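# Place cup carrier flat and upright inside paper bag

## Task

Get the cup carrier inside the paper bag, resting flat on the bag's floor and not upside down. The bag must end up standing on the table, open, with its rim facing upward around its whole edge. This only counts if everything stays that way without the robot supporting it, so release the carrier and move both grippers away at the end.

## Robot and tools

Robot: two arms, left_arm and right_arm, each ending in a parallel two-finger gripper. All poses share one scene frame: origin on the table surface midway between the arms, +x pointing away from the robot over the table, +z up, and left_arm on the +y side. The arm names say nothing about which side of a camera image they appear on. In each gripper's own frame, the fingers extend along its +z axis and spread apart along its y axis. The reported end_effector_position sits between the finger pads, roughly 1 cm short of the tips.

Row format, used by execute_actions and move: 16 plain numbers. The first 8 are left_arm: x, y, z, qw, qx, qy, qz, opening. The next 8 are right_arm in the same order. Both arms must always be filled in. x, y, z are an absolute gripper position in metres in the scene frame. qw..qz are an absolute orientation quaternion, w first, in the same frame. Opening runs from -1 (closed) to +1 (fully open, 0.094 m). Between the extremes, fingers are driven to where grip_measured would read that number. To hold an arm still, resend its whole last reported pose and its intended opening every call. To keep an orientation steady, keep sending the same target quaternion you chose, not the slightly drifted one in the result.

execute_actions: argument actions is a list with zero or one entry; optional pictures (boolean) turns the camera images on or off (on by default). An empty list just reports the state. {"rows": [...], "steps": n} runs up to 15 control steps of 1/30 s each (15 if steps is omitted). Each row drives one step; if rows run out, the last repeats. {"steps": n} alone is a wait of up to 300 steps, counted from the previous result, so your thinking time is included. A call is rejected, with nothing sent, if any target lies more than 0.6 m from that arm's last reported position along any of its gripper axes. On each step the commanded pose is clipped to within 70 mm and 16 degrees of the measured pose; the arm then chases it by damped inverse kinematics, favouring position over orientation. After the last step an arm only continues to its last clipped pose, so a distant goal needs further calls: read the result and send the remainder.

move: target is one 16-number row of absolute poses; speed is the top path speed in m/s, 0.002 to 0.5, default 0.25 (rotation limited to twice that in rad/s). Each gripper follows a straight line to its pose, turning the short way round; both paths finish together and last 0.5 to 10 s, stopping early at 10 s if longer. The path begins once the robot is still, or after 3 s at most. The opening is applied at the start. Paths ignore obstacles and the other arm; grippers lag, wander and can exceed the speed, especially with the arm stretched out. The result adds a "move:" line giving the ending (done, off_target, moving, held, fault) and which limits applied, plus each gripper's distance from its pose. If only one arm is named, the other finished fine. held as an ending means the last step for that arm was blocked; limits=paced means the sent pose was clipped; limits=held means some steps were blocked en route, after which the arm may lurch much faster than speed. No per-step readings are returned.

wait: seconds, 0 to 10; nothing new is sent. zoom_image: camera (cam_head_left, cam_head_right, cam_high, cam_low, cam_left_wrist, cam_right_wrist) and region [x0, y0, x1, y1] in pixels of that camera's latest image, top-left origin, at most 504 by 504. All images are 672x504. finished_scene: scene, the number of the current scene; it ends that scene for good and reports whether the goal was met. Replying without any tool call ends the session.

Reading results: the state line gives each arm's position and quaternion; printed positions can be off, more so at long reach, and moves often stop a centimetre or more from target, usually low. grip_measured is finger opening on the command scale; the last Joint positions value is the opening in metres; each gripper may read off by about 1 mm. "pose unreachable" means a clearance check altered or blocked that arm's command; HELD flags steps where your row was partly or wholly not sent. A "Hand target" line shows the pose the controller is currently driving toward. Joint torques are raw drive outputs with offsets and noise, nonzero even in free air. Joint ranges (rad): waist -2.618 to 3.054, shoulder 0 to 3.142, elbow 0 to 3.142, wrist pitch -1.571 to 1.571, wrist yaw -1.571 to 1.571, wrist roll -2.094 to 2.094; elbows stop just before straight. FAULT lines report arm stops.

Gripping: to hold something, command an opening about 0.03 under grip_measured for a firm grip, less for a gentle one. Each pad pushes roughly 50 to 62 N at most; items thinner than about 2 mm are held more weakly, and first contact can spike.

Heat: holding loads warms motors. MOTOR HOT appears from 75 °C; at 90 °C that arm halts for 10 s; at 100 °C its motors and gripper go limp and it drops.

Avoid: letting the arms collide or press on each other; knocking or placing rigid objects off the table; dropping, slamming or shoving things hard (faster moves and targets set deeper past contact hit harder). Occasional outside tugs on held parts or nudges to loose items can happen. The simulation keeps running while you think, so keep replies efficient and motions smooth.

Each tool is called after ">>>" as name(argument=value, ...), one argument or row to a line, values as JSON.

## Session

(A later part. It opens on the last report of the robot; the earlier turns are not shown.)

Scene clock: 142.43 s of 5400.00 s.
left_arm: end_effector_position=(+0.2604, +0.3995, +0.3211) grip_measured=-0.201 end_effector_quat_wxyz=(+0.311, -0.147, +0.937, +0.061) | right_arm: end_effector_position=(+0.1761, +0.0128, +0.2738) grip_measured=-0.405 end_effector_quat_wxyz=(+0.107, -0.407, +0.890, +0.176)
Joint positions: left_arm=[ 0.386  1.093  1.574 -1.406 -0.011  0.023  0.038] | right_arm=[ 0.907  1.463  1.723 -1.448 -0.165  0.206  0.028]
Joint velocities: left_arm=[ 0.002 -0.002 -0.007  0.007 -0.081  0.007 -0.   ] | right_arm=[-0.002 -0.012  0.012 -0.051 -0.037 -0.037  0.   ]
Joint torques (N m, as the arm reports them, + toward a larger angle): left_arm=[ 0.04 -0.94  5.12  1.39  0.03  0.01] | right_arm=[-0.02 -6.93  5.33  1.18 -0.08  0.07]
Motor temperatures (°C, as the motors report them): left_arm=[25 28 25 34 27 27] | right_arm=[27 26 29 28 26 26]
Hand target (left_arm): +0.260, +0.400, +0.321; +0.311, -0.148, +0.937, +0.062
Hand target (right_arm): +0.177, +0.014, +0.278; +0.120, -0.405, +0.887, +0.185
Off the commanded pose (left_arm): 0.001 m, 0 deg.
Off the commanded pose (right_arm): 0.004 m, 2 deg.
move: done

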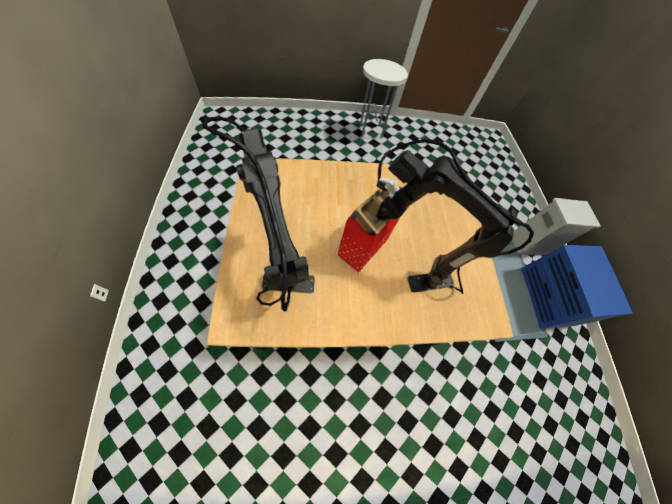

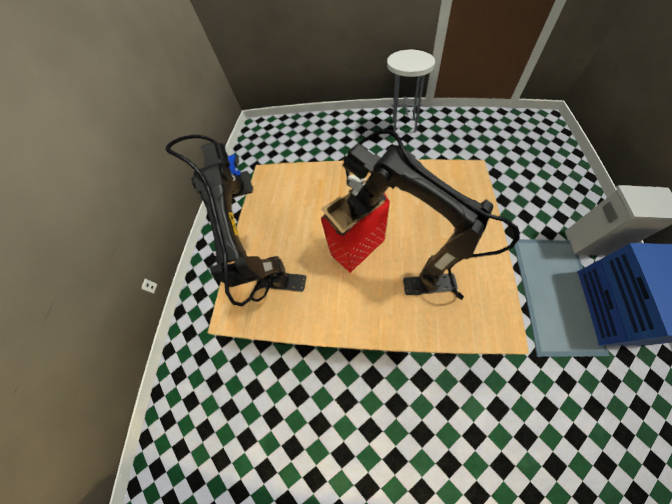

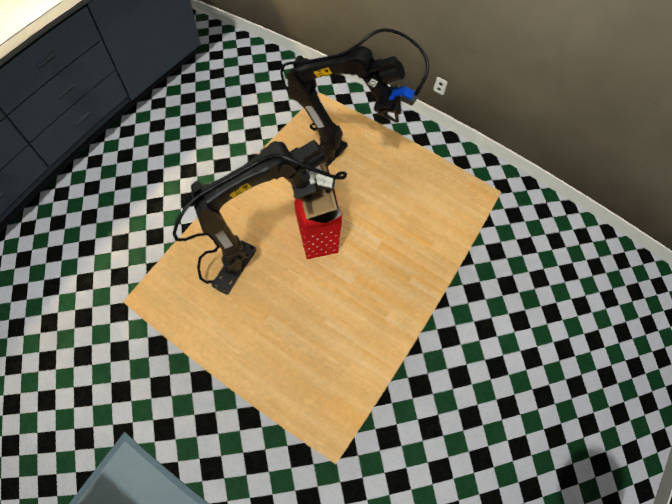

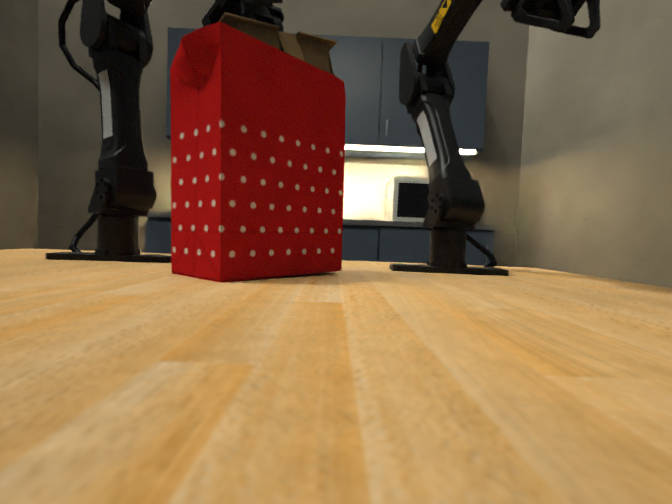

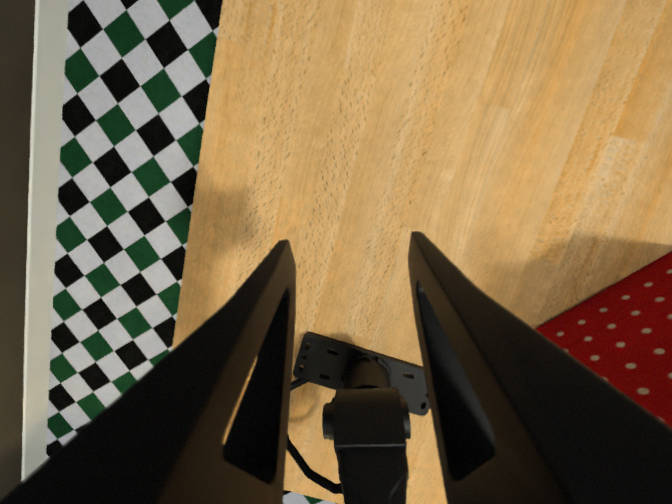

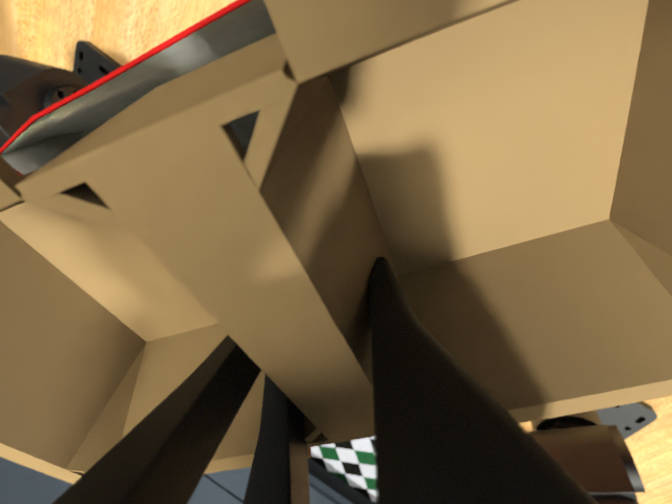

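>>> move(
  target=[0.26,0.4,0.321,0.311,-0.148,0.937,0.062,-0.2,0.188,0.026,0.315,0.14,-0.405,0.882,0.195,-0.47],
  speed=0.03,
)

>>> move(
  target=[0.26,0.4,0.321,0.311,-0.148,0.937,0.062,-0.2,0.184,0.022,0.29,0.14,-0.405,0.882,0.195,-0.47],
  speed=0.02,
)

>>> zoom_image(
  camera="cam_high",
  region=[260,120,390,250],
)

>>> zoom_image(
  camera="cam_head_right",
  region=[300,150,420,270],
)

Scene clock: 150.77 s of 5400.00 s.
left_arm: end_effector_position=(+0.2604, +0.3995, +0.3211) grip_measured=-0.201 end_effector_quat_wxyz=(+0.311, -0.147, +0.937, +0.061) | right_arm: end_effector_position=(+0.1840, +0.0261, +0.3109) grip_measured=-0.405 end_effector_quat_wxyz=(+0.135, -0.407, +0.882, +0.195)
Joint positions: left_arm=[ 0.386  1.093  1.574 -1.406 -0.011  0.023  0.038] | right_arm=[ 0.907  1.531  1.927 -1.513 -0.165  0.207  0.028]
Joint velocities: left_arm=[-0.012 -0.002 -0.002 -0.095 -0.022 -0.11  -0.001] | right_arm=[ 0.002  0.007 -0.017  0.051  0.022  0.037 -0.001]
Joint torques (N m, as the arm reports them, + toward a larger angle): left_arm=[ 0.08 -1.04  5.15  1.38  0.   -0.01] | right_arm=[-0.89 -4.33  9.13  0.98 -0.07 -0.08]
Motor temperatures (°C, as the motors report them): left_arm=[25 28 25 34 27 27] | right_arm=[27 26 28 28 26 26]
Hand target (left_arm): +0.260, +0.400, +0.321; +0.311, -0.148, +0.937, +0.062
Hand target (right_arm): +0.188, +0.027, +0.315; +0.140, -0.406, +0.882, +0.195
Off the commanded pose (left_arm): 0.001 m, 0 deg.
Off the commanded pose (right_arm): 0.006 m, 1 deg.
After step 90, 3.60 s passed at rest.
move: done

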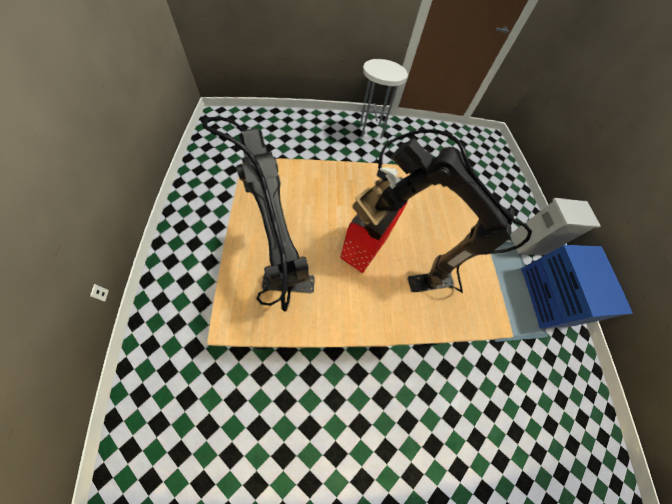

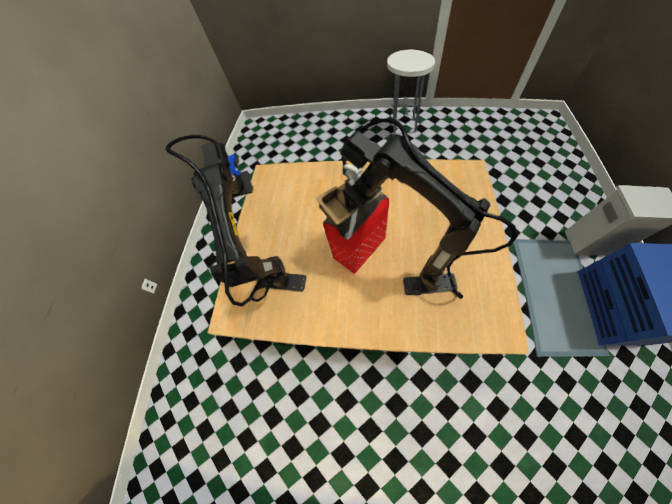

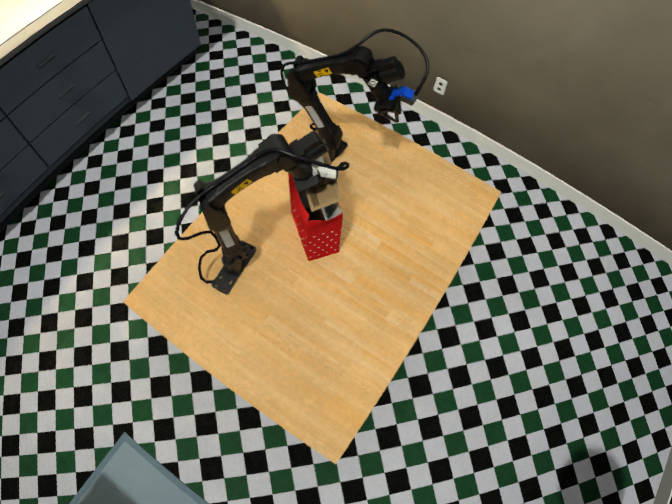

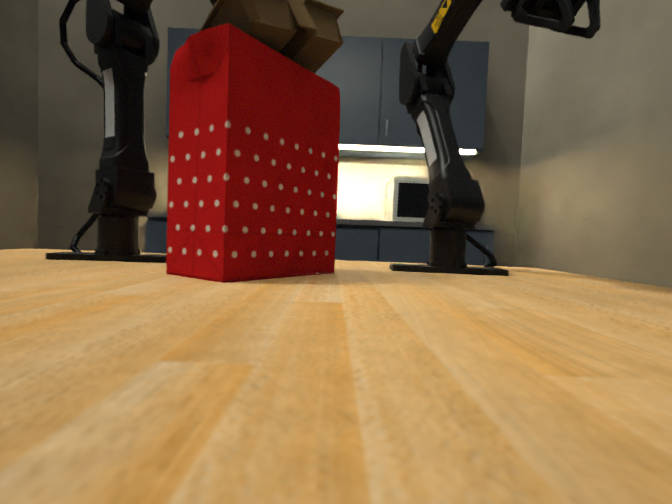

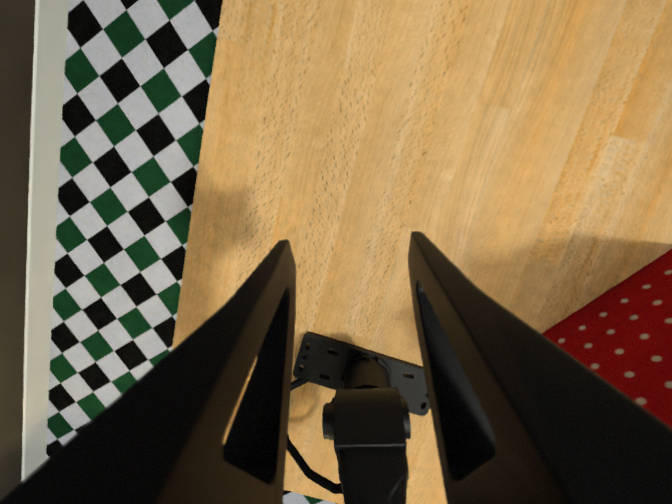

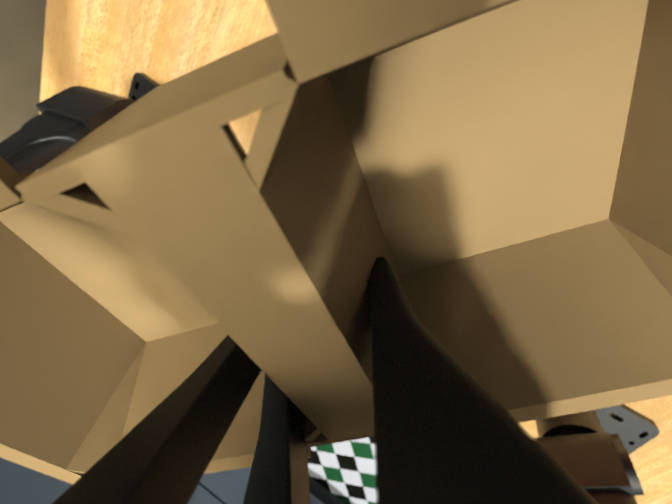

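Scene clock: 152.10 s of 5400.00 s.
left_arm: end_effector_position=(+0.2604, +0.3995, +0.3211) grip_measured=-0.201 end_effector_quat_wxyz=(+0.311, -0.147, +0.937, +0.061) | right_arm: end_effector_position=(+0.1819, +0.0226, +0.2817) grip_measured=-0.405 end_effector_quat_wxyz=(+0.119, -0.407, +0.887, +0.184)
Joint positions: left_arm=[ 0.386  1.093  1.574 -1.406 -0.011  0.023  0.038] | right_arm=[ 0.907  1.49   1.77  -1.438 -0.165  0.207  0.028]
Joint velocities: left_arm=[ 0.002  0.017 -0.007 -0.022  0.095 -0.007 -0.   ] | right_arm=[ 0.017 -0.002 -0.007  0.037 -0.051  0.007  0.001]
Joint torques (N m, as the arm reports them, + toward a larger angle): left_arm=[ 0.12 -1.    5.04  1.36 -0.02  0.  ] | right_arm=[-0.34 -8.16  5.57  1.26 -0.03 -0.02]
Motor temperatures (°C, as the motors report them): left_arm=[25 28 25 34 27 27] | right_arm=[27 26 28 28 26 26]
Hand target (left_arm): +0.260, +0.400, +0.321; +0.311, -0.148, +0.937, +0.062
Hand target (right_arm): +0.184, +0.022, +0.290; +0.140, -0.405, +0.882, +0.195
Off the commanded pose (left_arm): 0.001 m, 0 deg.
Off the commanded pose (right_arm): 0.009 m, 3 deg.
move: off_target (right_arm)

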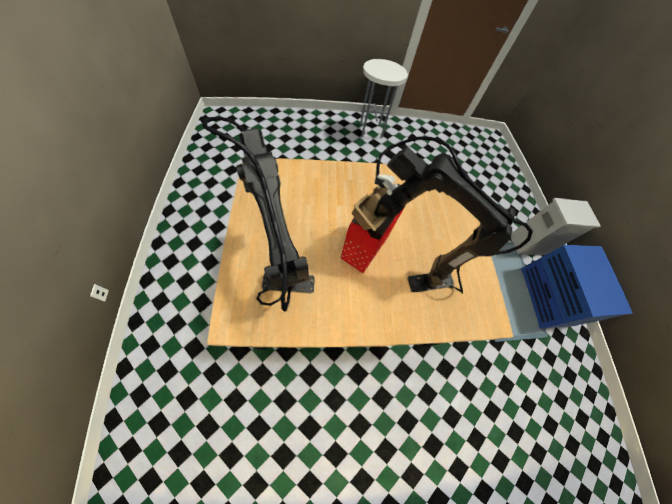

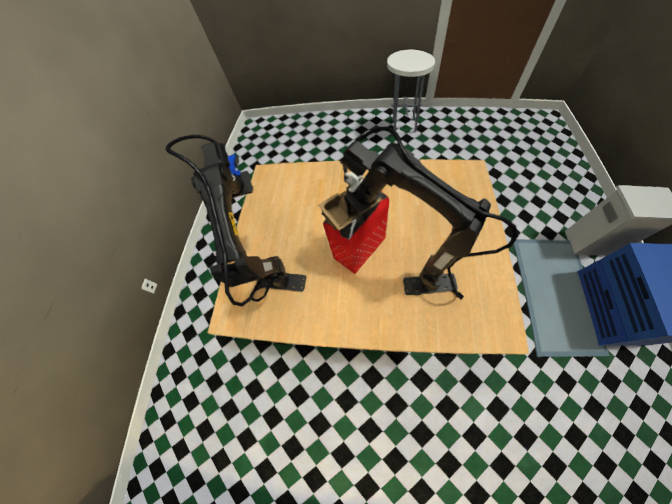

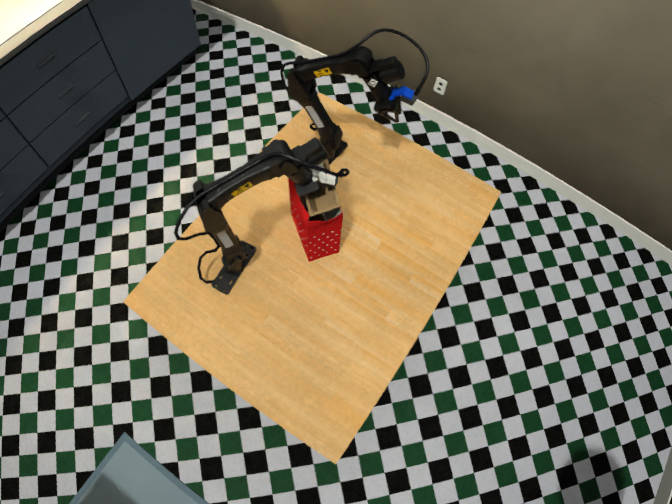

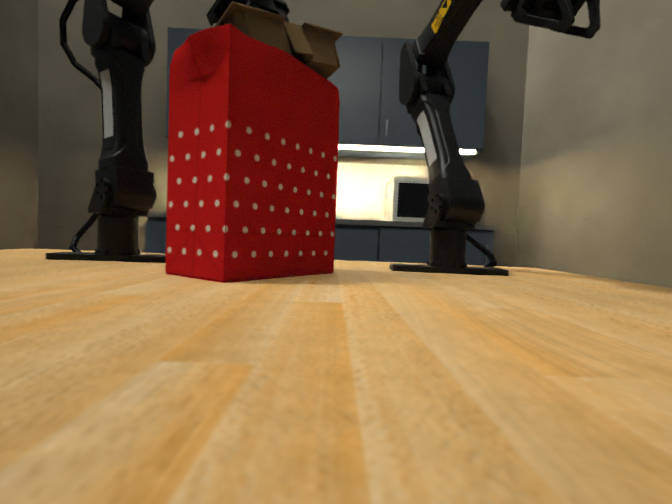

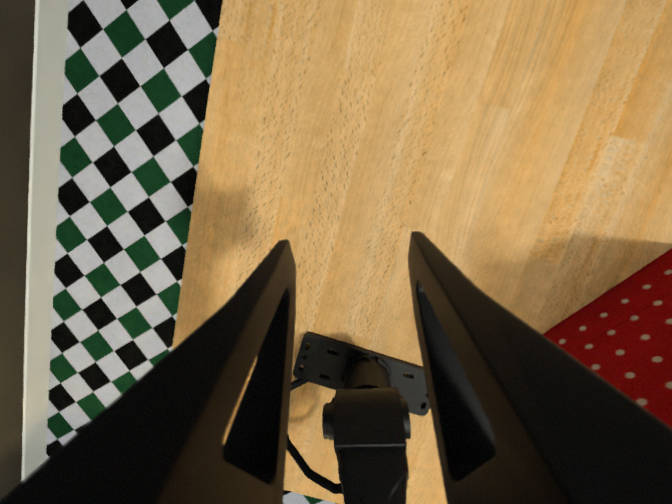

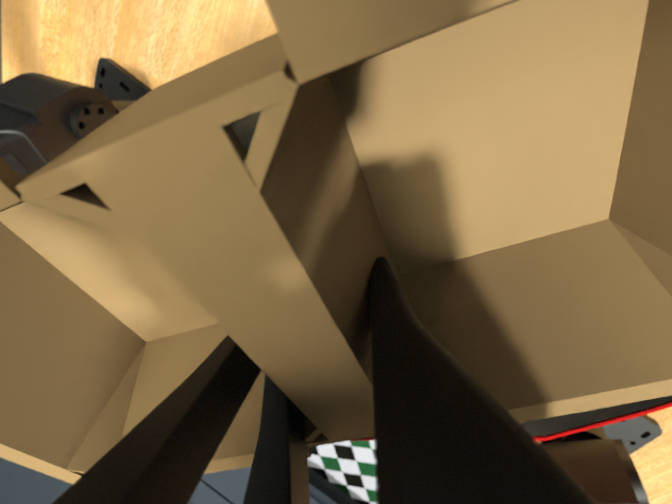

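Region (260, 120, 390, 250) of cam_high's 672x504 image, scaled by 3.877, with more detail than that image has.

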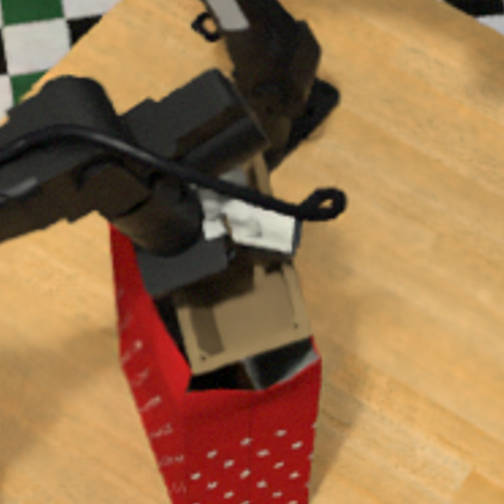

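Region (300, 150, 420, 270) of cam_head_right's 672x504 image, scaled by 4.200, with more detail than that image has.

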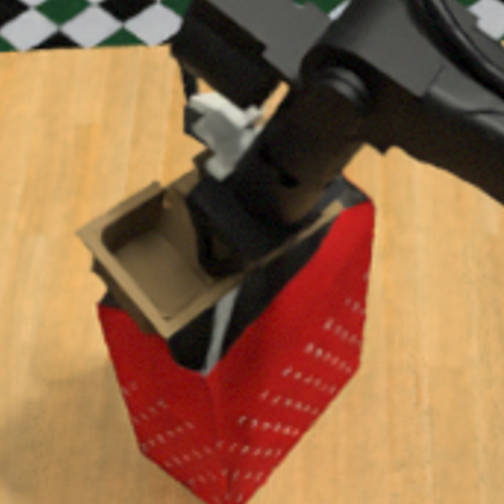

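>>> move(
  target=[0.26,0.4,0.321,0.311,-0.148,0.937,0.062,-0.2,0.181,0.009,0.288,0.126,-0.467,0.853,0.204,-0.47],
  speed=0.03,
)

>>> zoom_image(
  camera="cam_high",
  region=[260,120,390,250],
)

>>> zoom_image(
  camera="cam_head_right",
  region=[300,150,420,270],
)

Scene clock: 159.03 s of 5400.00 s.
left_arm: end_effector_position=(+0.2604, +0.3995, +0.3211) grip_measured=-0.201 end_effector_quat_wxyz=(+0.311, -0.147, +0.937, +0.061) | right_arm: end_effector_position=(+0.1837, +0.0156, +0.2832) grip_measured=-0.404 end_effector_quat_wxyz=(+0.121, -0.465, +0.854, +0.197)
Joint positions: left_arm=[ 0.386  1.093  1.574 -1.406 -0.011  0.023  0.038] | right_arm=[ 0.851  1.472  1.754 -1.445 -0.235  0.028  0.028]
Joint velocities: left_arm=[ 0.002 -0.002 -0.007  0.007  0.022 -0.051 -0.001] | right_arm=[-0.002 -0.007 -0.002 -0.037  0.007 -0.037 -0.001]
Joint torques (N m, as the arm reports them, + toward a larger angle): left_arm=[-0.01 -1.02  5.18  1.36 -0.01 -0.02] | right_arm=[-1.1  -7.78  5.52  0.92 -0.28 -0.08]
Motor temperatures (°C, as the motors report them): left_arm=[25 28 25 34 27 27] | right_arm=[27 27 28 29 26 26]
Hand target (left_arm): +0.260, +0.400, +0.321; +0.311, -0.148, +0.937, +0.062
Hand target (right_arm): +0.181, +0.009, +0.288; +0.126, -0.466, +0.852, +0.204
Off the commanded pose (left_arm): 0.001 m, 0 deg.
Off the commanded pose (right_arm): 0.009 m, 1 deg.
After step 90, 1.33 s passed at rest.
move: done

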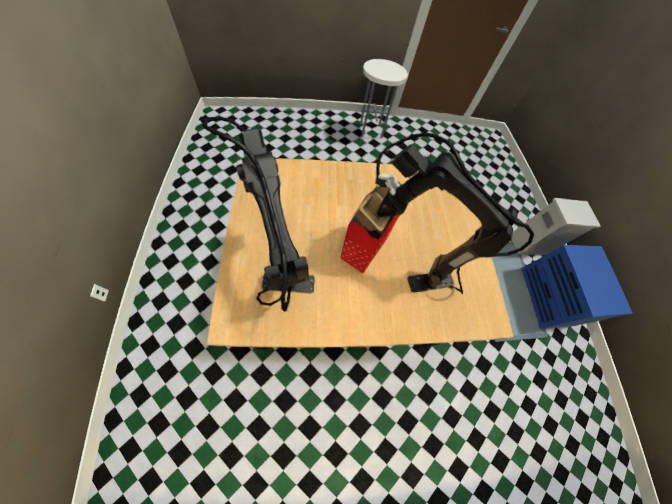

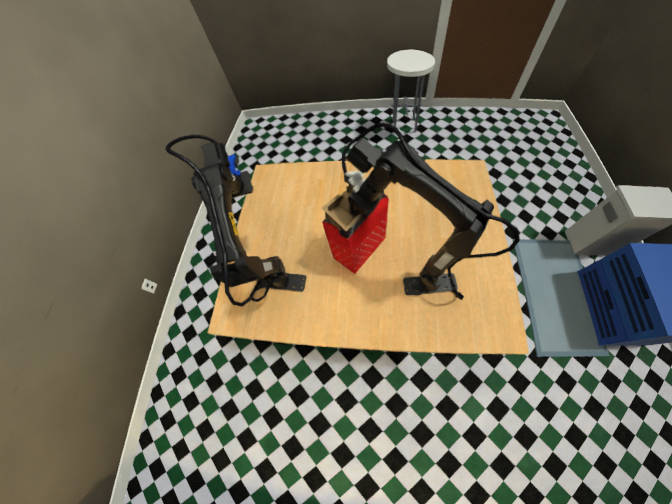

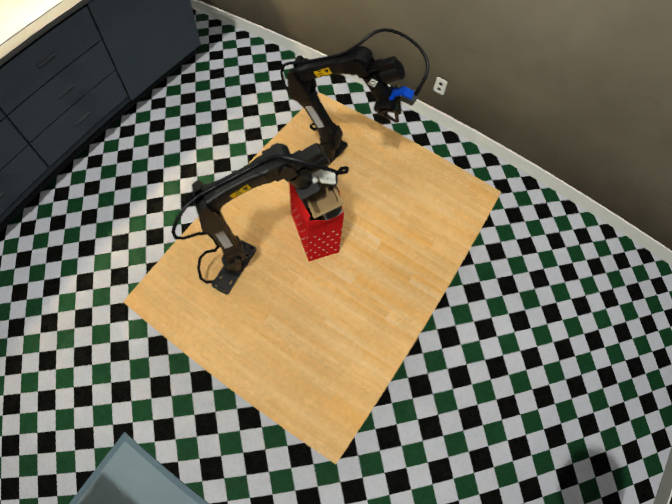

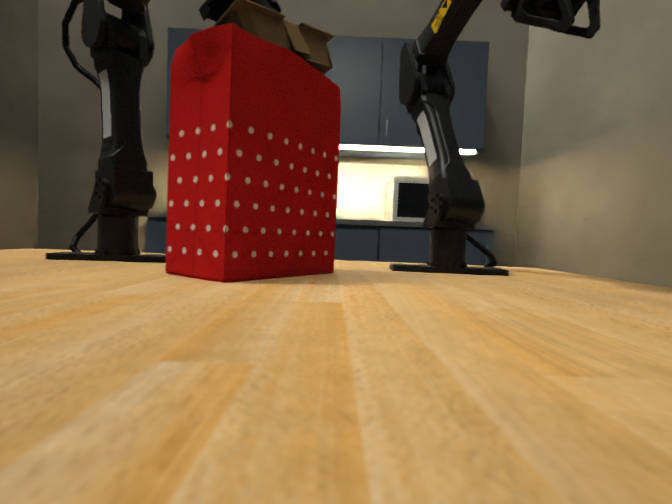

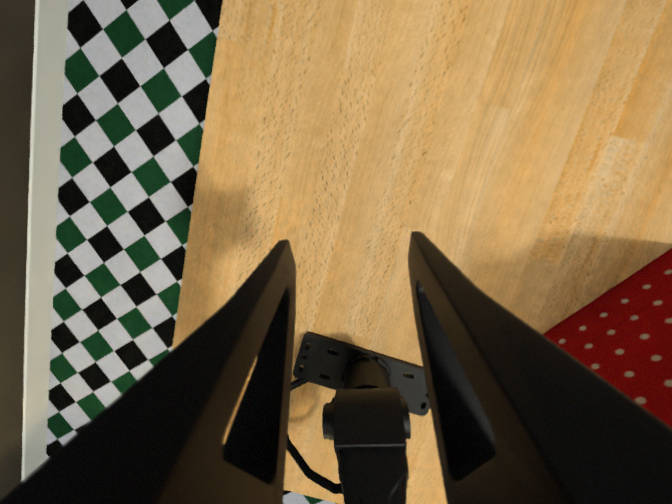

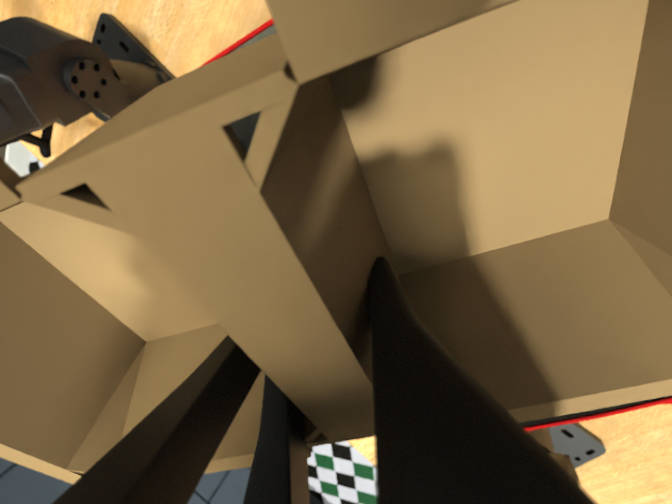

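Region (260, 120, 390, 250) of cam_high's 672x504 image, scaled by 3.877, with more detail than that image has.

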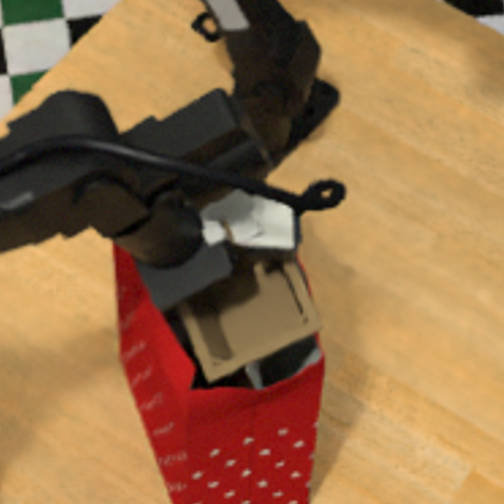

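Region (300, 150, 420, 270) of cam_head_right's 672x504 image, scaled by 4.200, with more detail than that image has.

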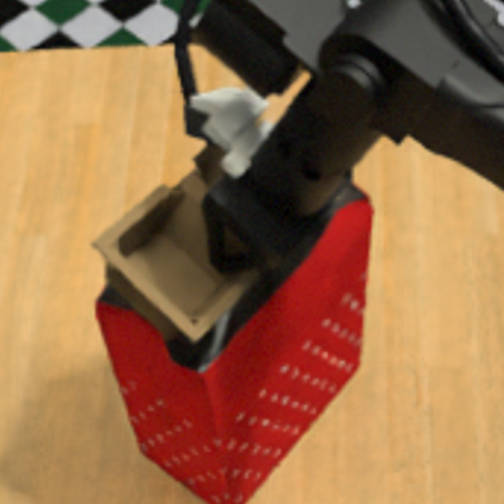

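>>> move(
  target=[0.26,0.4,0.321,0.311,-0.148,0.937,0.062,-0.2,0.18,0.006,0.268,0.115,-0.46,0.858,0.197,-0.47],
  speed=0.02,
)

>>> zoom_image(
  camera="cam_high",
  region=[260,120,390,250],
)

>>> zoom_image(
  camera="cam_head_right",
  region=[300,150,420,270],
)

Scene clock: 163.03 s of 5400.00 s.
left_arm: end_effector_position=(+0.2604, +0.3995, +0.3211) grip_measured=-0.201 end_effector_quat_wxyz=(+0.311, -0.147, +0.937, +0.061) | right_arm: end_effector_position=(+0.1776, +0.0068, +0.2617) grip_measured=-0.404 end_effector_quat_wxyz=(+0.098, -0.466, +0.860, +0.186)
Joint positions: left_arm=[ 0.386  1.093  1.574 -1.406 -0.011  0.023  0.038] | right_arm=[ 0.851  1.443  1.652 -1.424 -0.236  0.027  0.028]
Joint velocities: left_arm=[-0.007 -0.007 -0.017 -0.081  0.007 -0.051 -0.   ] | right_arm=[-0.007  0.007 -0.017 -0.022 -0.007  0.051  0.   ]
Joint torques (N m, as the arm reports them, + toward a larger angle): left_arm=[ 0.02 -0.95  5.12  1.38  0.03  0.02] | right_arm=[-1.05 -7.54  5.58  1.12 -0.2   0.02]
Motor temperatures (°C, as the motors report them): left_arm=[25 28 25 34 27 27] | right_arm=[27 27 28 28 26 26]
Hand target (left_arm): +0.260, +0.400, +0.321; +0.311, -0.148, +0.937, +0.062
Hand target (right_arm): +0.180, +0.006, +0.268; +0.115, -0.460, +0.858, +0.197
Off the commanded pose (left_arm): 0.001 m, 0 deg.
Off the commanded pose (right_arm): 0.007 m, 2 deg.
move: done

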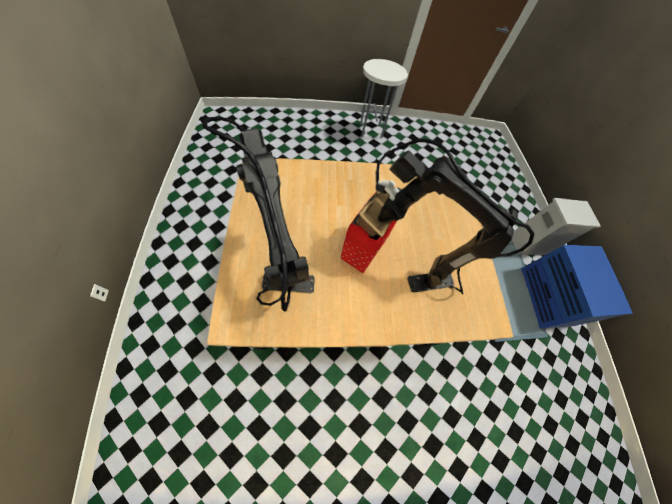

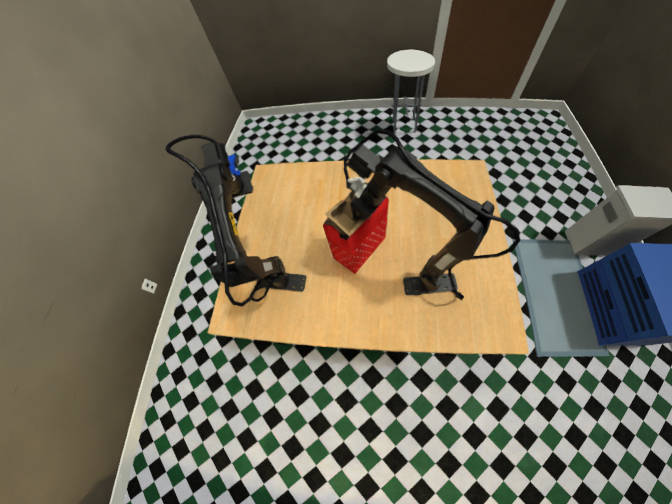

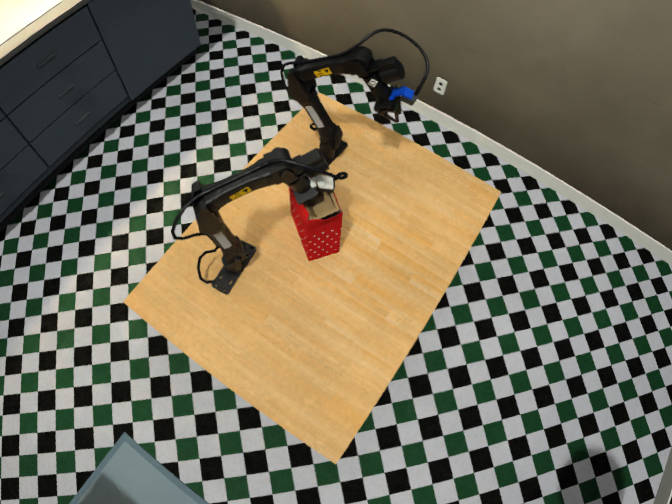

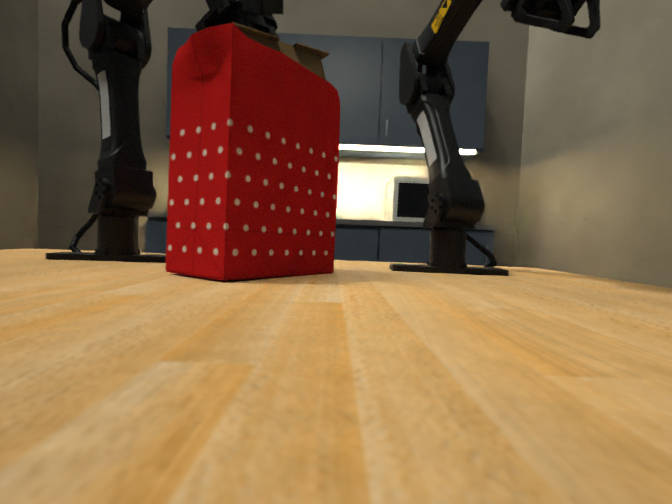

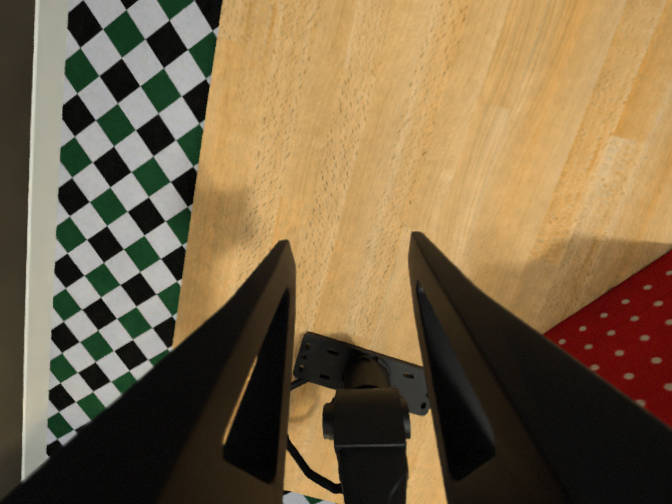

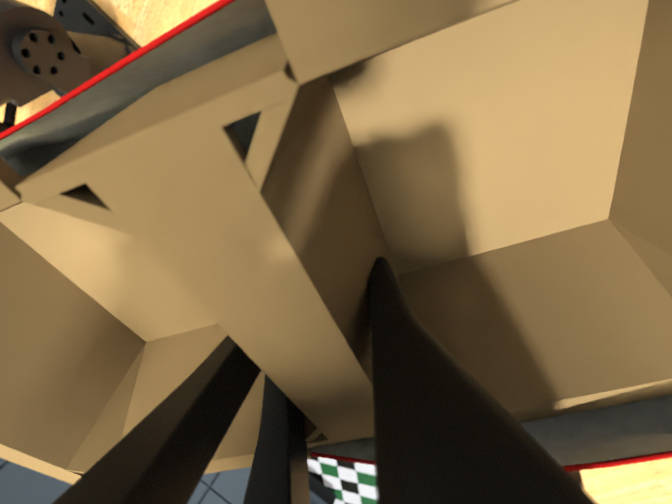

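Region (260, 120, 390, 250) of cam_high's 672x504 image, scaled by 3.877, with more detail than that image has.

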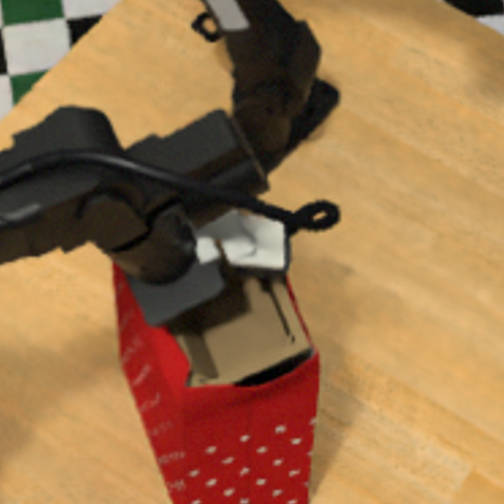

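Region (300, 150, 420, 270) of cam_head_right's 672x504 image, scaled by 4.200, with more detail than that image has.

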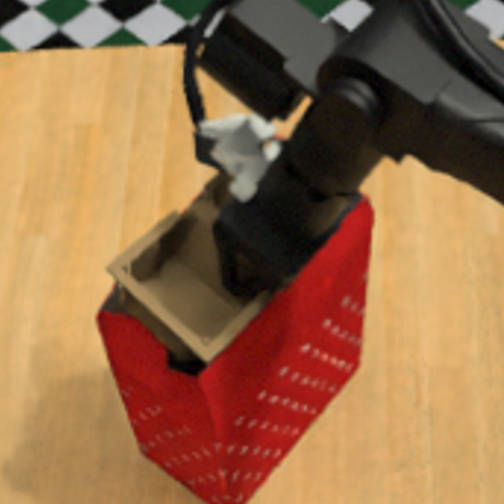

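The far end is in, but the cup base is pressing the near end wall. I'm shifting toward the far end.

>>> move(
  target=[0.26,0.4,0.321,0.311,-0.148,0.937,0.062,-0.2,0.193,-0.002,0.27,0.115,-0.445,0.866,0.197,-0.47],
  speed=0.02,
)

>>> zoom_image(
  camera="cam_high",
  region=[260,120,390,250],
)

>>> zoom_image(
  camera="cam_head_right",
  region=[300,150,420,270],
)

Scene clock: 167.83 s of 5400.00 s.
left_arm: end_effector_position=(+0.2604, +0.3995, +0.3211) grip_measured=-0.201 end_effector_quat_wxyz=(+0.311, -0.147, +0.937, +0.061) | right_arm: end_effector_position=(+0.1922, -0.0003, +0.2623) grip_measured=-0.404 end_effector_quat_wxyz=(+0.103, -0.445, +0.869, +0.188)
Joint positions: left_arm=[ 0.386  1.093  1.574 -1.406 -0.011  0.023  0.038] | right_arm=[ 0.791  1.443  1.652 -1.423 -0.248  0.015  0.028]
Joint velocities: left_arm=[-0.002  0.007 -0.002 -0.007 -0.037  0.007 -0.   ] | right_arm=[ 0.002 -0.012 -0.002  0.007  0.007  0.007  0.001]
Joint torques (N m, as the arm reports them, + toward a larger angle): left_arm=[ 0.18 -0.97  5.07  1.37  0.    0.  ] | right_arm=[-1.06 -6.74  7.24  0.95 -0.25 -0.09]
Motor temperatures (°C, as the motors report them): left_arm=[25 28 25 34 27 27] | right_arm=[27 27 28 28 26 26]
Hand target (left_arm): +0.260, +0.400, +0.321; +0.311, -0.148, +0.937, +0.062
Hand target (right_arm): +0.193, -0.002, +0.270; +0.115, -0.445, +0.866, +0.198
Off the commanded pose (left_arm): 0.001 m, 0 deg.
Off the commanded pose (right_arm): 0.008 m, 2 deg.
After step 90, 0.13 s passed at rest.
move: done

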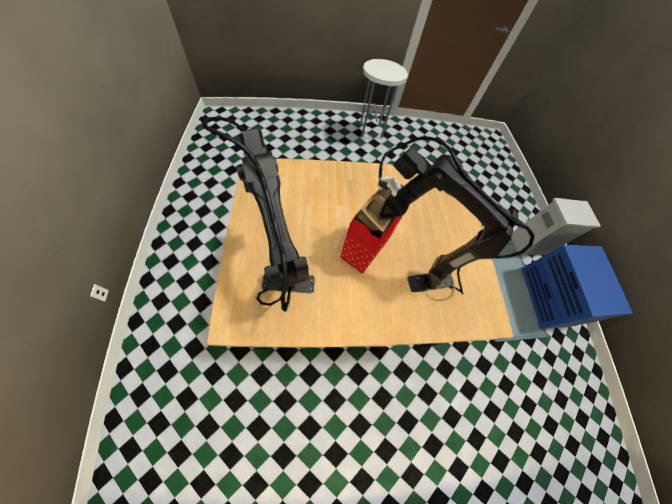

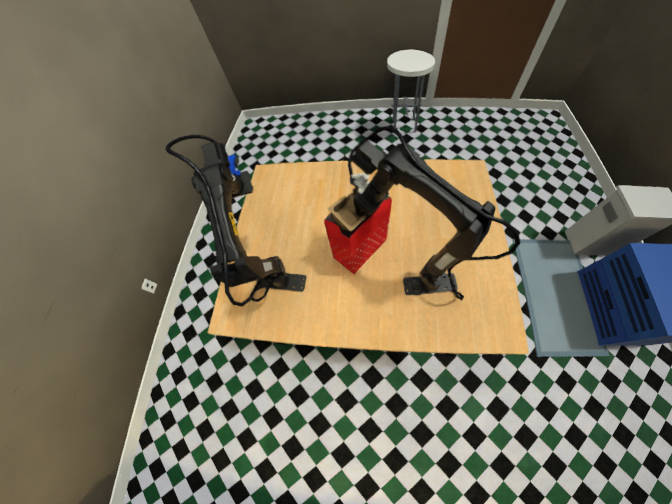

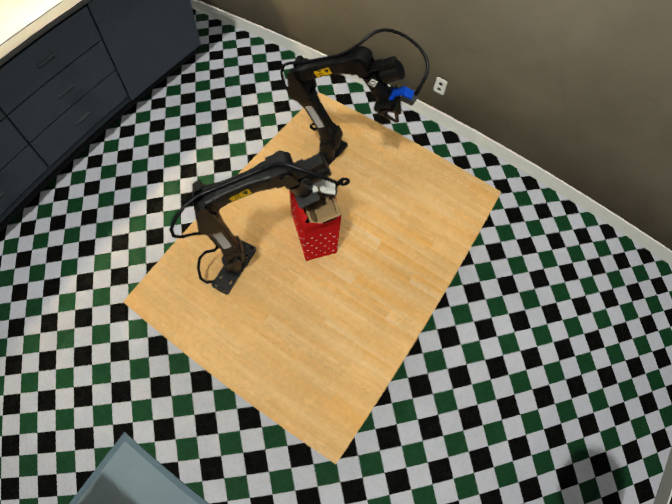

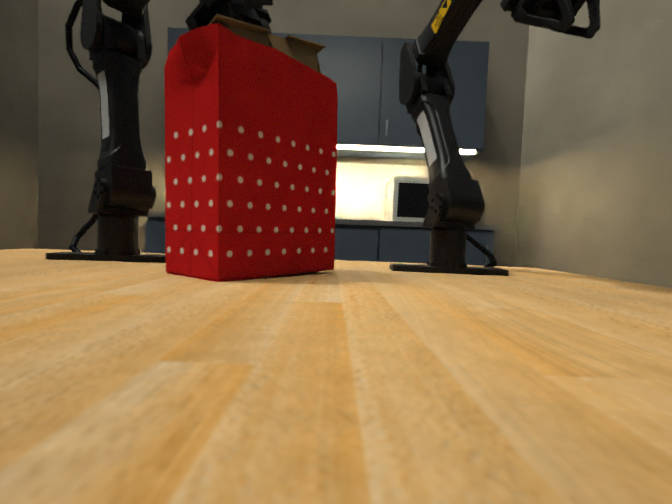

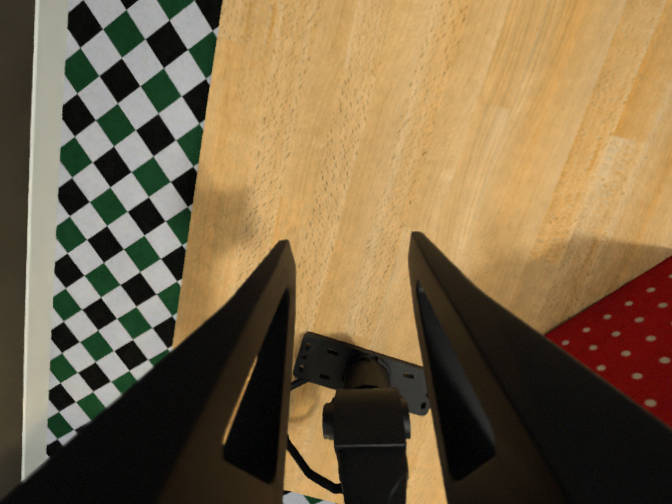

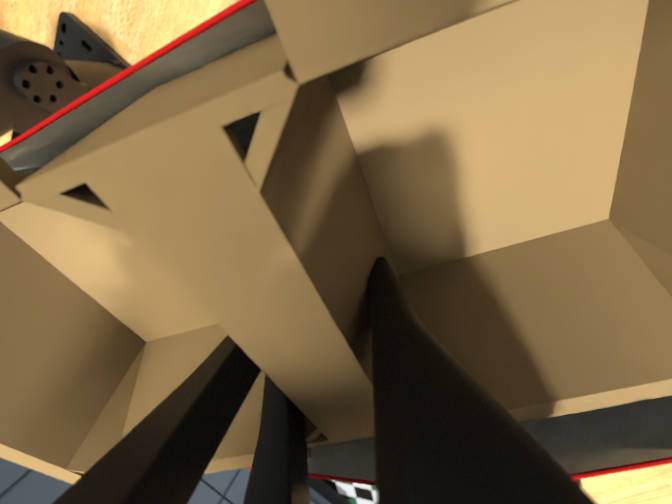

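Region (260, 120, 390, 250) of cam_high's 672x504 image, scaled by 3.877, with more detail than that image has.

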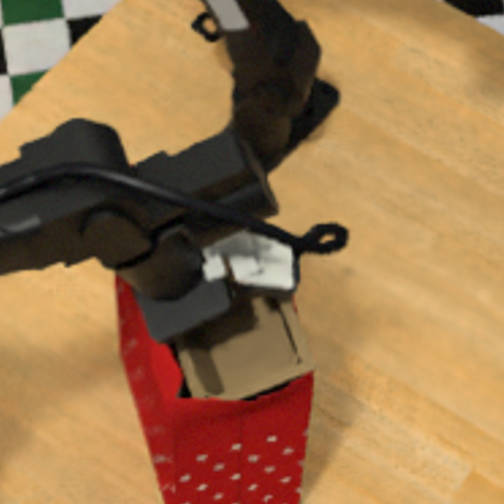

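Region (300, 150, 420, 270) of cam_head_right's 672x504 image, scaled by 4.200, with more detail than that image has.

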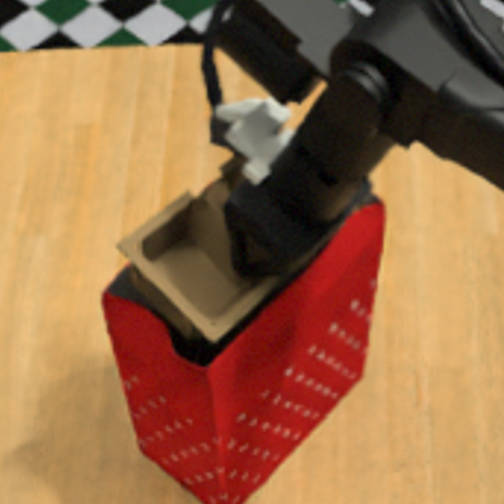

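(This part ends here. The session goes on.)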